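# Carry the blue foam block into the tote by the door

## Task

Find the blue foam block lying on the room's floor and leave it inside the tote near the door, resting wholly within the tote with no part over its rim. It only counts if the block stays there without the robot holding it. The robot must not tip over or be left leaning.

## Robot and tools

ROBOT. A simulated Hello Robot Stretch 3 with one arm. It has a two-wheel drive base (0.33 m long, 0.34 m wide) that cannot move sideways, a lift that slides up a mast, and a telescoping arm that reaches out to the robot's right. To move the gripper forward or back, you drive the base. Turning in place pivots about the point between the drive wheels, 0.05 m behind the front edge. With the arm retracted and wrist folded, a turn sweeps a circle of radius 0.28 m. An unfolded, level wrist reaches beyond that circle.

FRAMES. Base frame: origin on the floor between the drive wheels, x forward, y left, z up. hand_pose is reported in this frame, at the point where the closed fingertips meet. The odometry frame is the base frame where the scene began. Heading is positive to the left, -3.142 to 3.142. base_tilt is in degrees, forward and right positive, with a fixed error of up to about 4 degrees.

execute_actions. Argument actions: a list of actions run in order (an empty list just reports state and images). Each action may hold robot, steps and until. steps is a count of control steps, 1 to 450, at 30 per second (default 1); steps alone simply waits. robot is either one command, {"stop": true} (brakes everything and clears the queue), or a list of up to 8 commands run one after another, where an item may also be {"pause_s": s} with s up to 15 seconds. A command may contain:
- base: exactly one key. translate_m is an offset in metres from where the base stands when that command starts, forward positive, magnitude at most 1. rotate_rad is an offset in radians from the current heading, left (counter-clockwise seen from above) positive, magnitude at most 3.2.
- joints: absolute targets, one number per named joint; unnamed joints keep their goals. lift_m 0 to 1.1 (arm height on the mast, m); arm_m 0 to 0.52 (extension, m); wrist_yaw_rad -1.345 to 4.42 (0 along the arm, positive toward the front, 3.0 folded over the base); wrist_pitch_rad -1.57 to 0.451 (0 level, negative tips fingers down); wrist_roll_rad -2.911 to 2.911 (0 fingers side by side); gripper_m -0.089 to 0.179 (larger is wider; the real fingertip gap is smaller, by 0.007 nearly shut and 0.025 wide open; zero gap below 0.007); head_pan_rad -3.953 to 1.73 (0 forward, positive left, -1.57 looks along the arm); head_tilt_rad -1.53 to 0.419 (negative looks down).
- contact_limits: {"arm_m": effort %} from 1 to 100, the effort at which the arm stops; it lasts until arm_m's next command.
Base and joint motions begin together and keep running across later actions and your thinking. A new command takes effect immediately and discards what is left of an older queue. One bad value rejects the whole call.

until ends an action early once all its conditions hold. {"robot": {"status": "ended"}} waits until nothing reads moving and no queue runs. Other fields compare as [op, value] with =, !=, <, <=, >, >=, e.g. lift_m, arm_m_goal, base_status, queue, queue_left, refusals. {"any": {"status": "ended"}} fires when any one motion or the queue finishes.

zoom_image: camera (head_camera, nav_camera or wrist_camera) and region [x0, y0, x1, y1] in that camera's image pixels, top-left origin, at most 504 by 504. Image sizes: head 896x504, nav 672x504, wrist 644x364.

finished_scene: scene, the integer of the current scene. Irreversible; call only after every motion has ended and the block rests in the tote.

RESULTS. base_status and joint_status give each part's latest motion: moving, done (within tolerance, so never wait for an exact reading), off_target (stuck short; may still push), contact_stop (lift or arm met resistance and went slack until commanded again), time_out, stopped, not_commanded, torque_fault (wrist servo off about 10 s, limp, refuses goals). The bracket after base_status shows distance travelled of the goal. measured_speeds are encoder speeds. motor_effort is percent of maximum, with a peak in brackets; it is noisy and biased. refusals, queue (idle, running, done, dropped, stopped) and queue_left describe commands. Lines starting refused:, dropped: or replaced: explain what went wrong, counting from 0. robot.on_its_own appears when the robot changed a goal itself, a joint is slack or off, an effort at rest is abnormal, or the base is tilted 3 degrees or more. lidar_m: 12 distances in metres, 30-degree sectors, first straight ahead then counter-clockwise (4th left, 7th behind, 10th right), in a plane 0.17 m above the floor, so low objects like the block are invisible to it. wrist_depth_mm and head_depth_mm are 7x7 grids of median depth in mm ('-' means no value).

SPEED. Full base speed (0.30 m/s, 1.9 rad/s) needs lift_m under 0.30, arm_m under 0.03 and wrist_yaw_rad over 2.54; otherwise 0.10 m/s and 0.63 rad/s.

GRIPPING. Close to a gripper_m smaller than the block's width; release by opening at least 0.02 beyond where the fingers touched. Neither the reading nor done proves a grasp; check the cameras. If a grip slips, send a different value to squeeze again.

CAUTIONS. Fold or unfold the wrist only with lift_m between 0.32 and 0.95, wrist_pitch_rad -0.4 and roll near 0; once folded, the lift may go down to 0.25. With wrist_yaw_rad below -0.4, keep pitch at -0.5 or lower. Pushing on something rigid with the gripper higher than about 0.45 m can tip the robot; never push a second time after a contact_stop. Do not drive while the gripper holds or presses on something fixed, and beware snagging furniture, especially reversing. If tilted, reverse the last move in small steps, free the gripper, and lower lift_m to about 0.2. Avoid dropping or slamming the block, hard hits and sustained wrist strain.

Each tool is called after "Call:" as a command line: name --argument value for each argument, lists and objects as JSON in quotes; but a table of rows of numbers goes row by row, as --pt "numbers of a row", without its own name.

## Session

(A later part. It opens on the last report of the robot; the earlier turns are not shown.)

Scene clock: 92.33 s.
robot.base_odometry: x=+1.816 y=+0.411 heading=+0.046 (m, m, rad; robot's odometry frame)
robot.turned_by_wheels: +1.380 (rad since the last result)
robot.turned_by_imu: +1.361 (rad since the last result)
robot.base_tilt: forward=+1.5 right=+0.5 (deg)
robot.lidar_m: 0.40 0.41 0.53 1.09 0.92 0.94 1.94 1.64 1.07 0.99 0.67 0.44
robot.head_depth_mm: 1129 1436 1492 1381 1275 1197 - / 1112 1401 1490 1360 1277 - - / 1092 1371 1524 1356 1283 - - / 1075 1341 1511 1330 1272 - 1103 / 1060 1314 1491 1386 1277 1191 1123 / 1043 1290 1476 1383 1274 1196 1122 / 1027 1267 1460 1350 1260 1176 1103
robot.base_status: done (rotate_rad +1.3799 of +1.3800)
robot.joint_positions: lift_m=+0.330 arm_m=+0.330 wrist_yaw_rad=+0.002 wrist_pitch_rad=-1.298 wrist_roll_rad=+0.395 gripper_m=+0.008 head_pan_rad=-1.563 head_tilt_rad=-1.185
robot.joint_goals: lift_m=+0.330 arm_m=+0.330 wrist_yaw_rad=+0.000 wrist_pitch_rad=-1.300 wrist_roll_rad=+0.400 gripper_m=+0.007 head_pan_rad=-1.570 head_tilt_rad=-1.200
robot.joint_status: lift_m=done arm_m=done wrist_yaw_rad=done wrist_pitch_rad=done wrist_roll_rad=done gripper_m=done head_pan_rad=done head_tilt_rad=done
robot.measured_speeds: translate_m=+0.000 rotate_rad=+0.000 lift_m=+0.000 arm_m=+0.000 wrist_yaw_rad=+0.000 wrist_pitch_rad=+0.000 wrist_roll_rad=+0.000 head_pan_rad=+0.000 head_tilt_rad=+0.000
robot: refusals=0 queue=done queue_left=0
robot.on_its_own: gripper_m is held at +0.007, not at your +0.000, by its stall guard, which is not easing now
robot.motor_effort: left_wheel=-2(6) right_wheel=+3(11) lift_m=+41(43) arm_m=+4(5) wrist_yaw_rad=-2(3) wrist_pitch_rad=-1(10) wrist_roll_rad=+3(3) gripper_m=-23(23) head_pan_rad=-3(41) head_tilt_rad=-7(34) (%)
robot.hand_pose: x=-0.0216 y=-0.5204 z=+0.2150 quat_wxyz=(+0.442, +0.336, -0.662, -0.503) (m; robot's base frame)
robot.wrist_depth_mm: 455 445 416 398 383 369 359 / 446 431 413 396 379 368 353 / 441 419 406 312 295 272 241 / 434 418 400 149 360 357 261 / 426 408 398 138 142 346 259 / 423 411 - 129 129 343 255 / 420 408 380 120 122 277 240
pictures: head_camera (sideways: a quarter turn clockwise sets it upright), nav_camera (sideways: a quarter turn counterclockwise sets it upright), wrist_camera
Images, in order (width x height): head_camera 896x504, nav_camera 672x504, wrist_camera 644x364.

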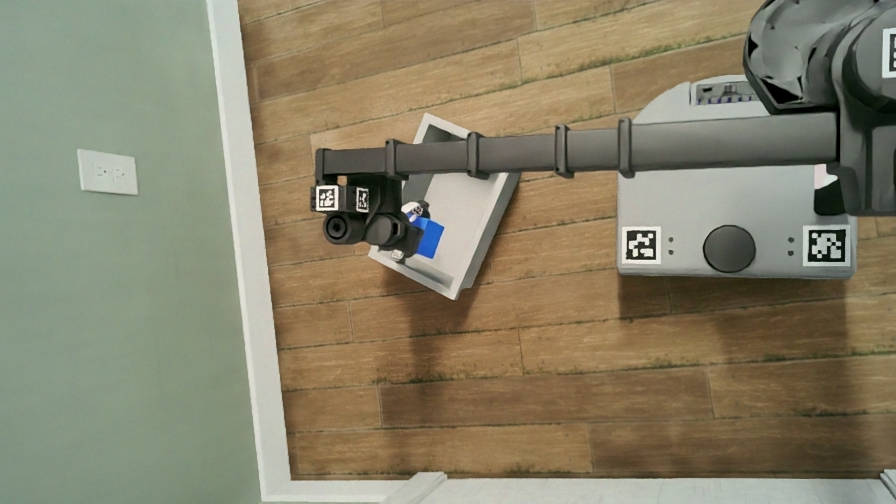

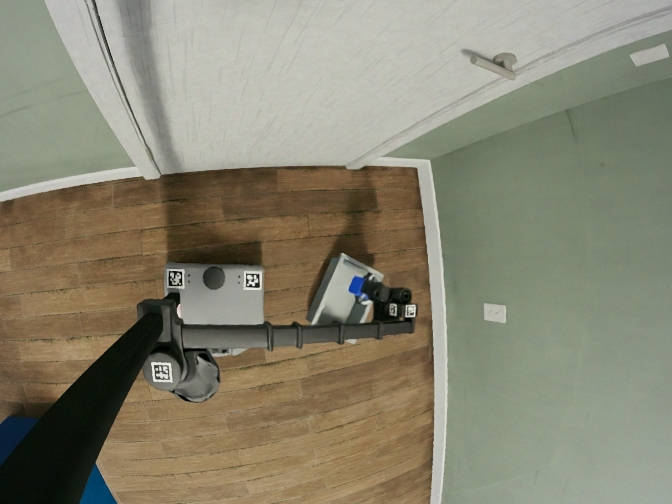

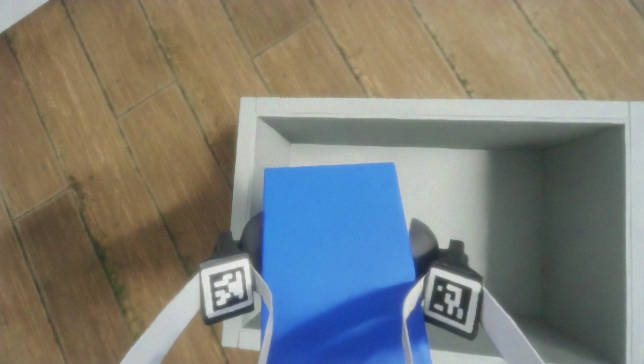

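Call:
execute_actions --actions '[{"robot":[{"base":{"translate_m":-0.055},"joints":{"arm_m":0.305}},{"joints":{"lift_m":0.158}},{"joints":{"gripper_m":0.11}},{"joints":{"lift_m":0.29}}],"steps":450,"until":{"robot":{"status":"ended"}}}]'

Scene clock: 99.70 s.
robot.base_odometry: x=+1.761 y=+0.409 heading=+0.046 (m, m, rad; robot's odometry frame)
robot.turned_by_wheels: +0.000 (rad since the last result)
robot.turned_by_imu: -0.001 (rad since the last result)
robot.base_tilt: forward=+1.5 right=+0.6 (deg)
robot.lidar_m: 0.46 0.46 0.60 1.23 0.89 0.93 1.91 1.65 1.08 0.99 0.75 0.50
robot.head_depth_mm: 1142 1442 1492 1372 1279 1193 - / 1122 1411 1487 1376 1280 - - / 1101 1380 1505 1350 1291 - - / 1083 1354 1488 1333 1279 - 1100 / 1067 1322 1495 1354 1282 1192 1121 / 1048 1301 1488 1380 1279 1192 1125 / 1035 1279 1474 1384 1278 1193 1124
robot.base_status: done (translate_m -0.0550 of -0.0550)
robot.joint_positions: lift_m=+0.290 arm_m=+0.305 wrist_yaw_rad=+0.002 wrist_pitch_rad=-1.299 wrist_roll_rad=+0.395 gripper_m=+0.110 head_pan_rad=-1.563 head_tilt_rad=-1.185
robot.joint_goals: lift_m=+0.290 arm_m=+0.305 wrist_yaw_rad=+0.000 wrist_pitch_rad=-1.300 wrist_roll_rad=+0.400 gripper_m=+0.110 head_pan_rad=-1.570 head_tilt_rad=-1.200
robot.joint_status: lift_m=done arm_m=done wrist_yaw_rad=done wrist_pitch_rad=done wrist_roll_rad=done gripper_m=done head_pan_rad=done head_tilt_rad=done
robot.measured_speeds: translate_m=+0.000 rotate_rad=+0.000 lift_m=+0.000 arm_m=+0.000 wrist_yaw_rad=+0.000 wrist_pitch_rad=+0.000 wrist_roll_rad=+0.000 head_pan_rad=+0.000 head_tilt_rad=+0.000
robot: refusals=0 queue=done queue_left=0
robot.motor_effort: left_wheel=-3(6) right_wheel=+2(4) lift_m=+41(44) arm_m=-4(3) wrist_yaw_rad=-1(1) wrist_pitch_rad=-1(1) wrist_roll_rad=+3(3) gripper_m=+0(93) head_pan_rad=-2(3) head_tilt_rad=-7(7) (%)
robot.hand_pose: x=-0.0216 y=-0.4957 z=+0.1749 quat_wxyz=(+0.442, +0.336, -0.662, -0.503) (m; robot's base frame)
robot.wrist_depth_mm: 407 389 372 356 344 329 316 / 403 382 363 347 336 324 312 / 399 271 311 315 293 247 306 / 391 272 348 342 329 289 302 / 384 276 344 291 322 261 299 / 381 366 341 286 317 - 295 / 375 231 243 254 262 248 295
pictures: head_camera (sideways: a quarter turn clockwise sets it upright), nav_camera (sideways: a quarter turn counterclockwise sets it upright), wrist_camera
Images, in order (width x height): head_camera 896x504, nav_camera 672x504, wrist_camera 644x364.

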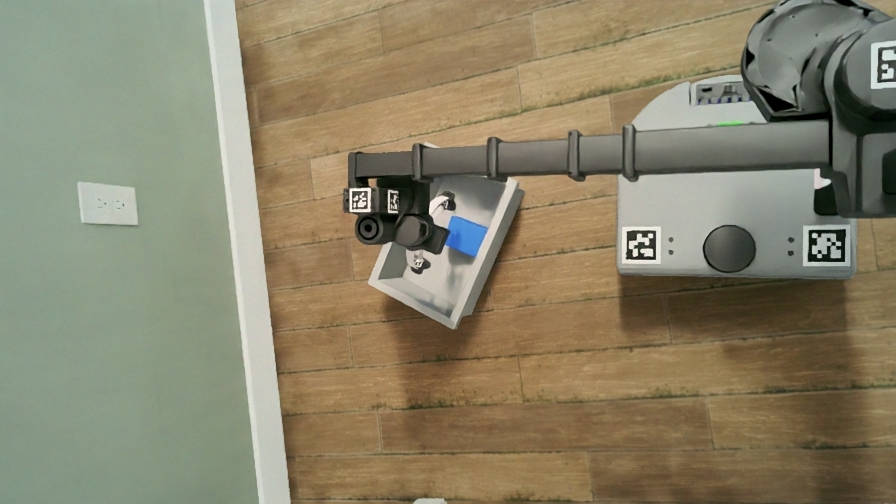

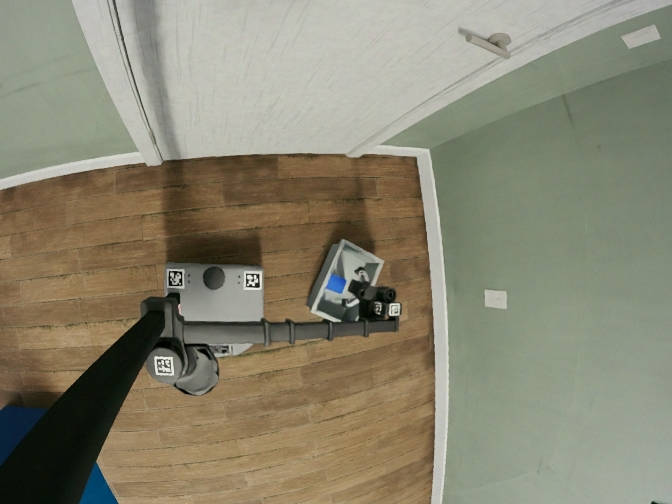

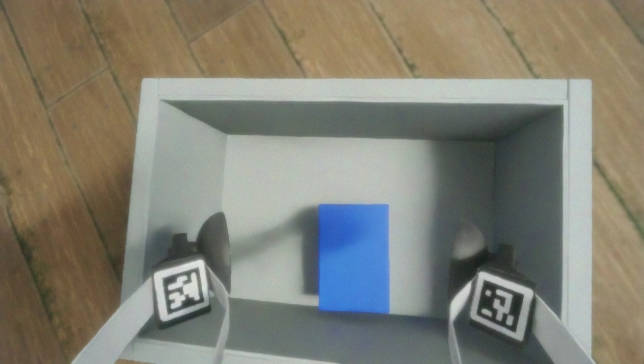

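Call:
finished_scene --scene 2

The scene is finished: the task was done.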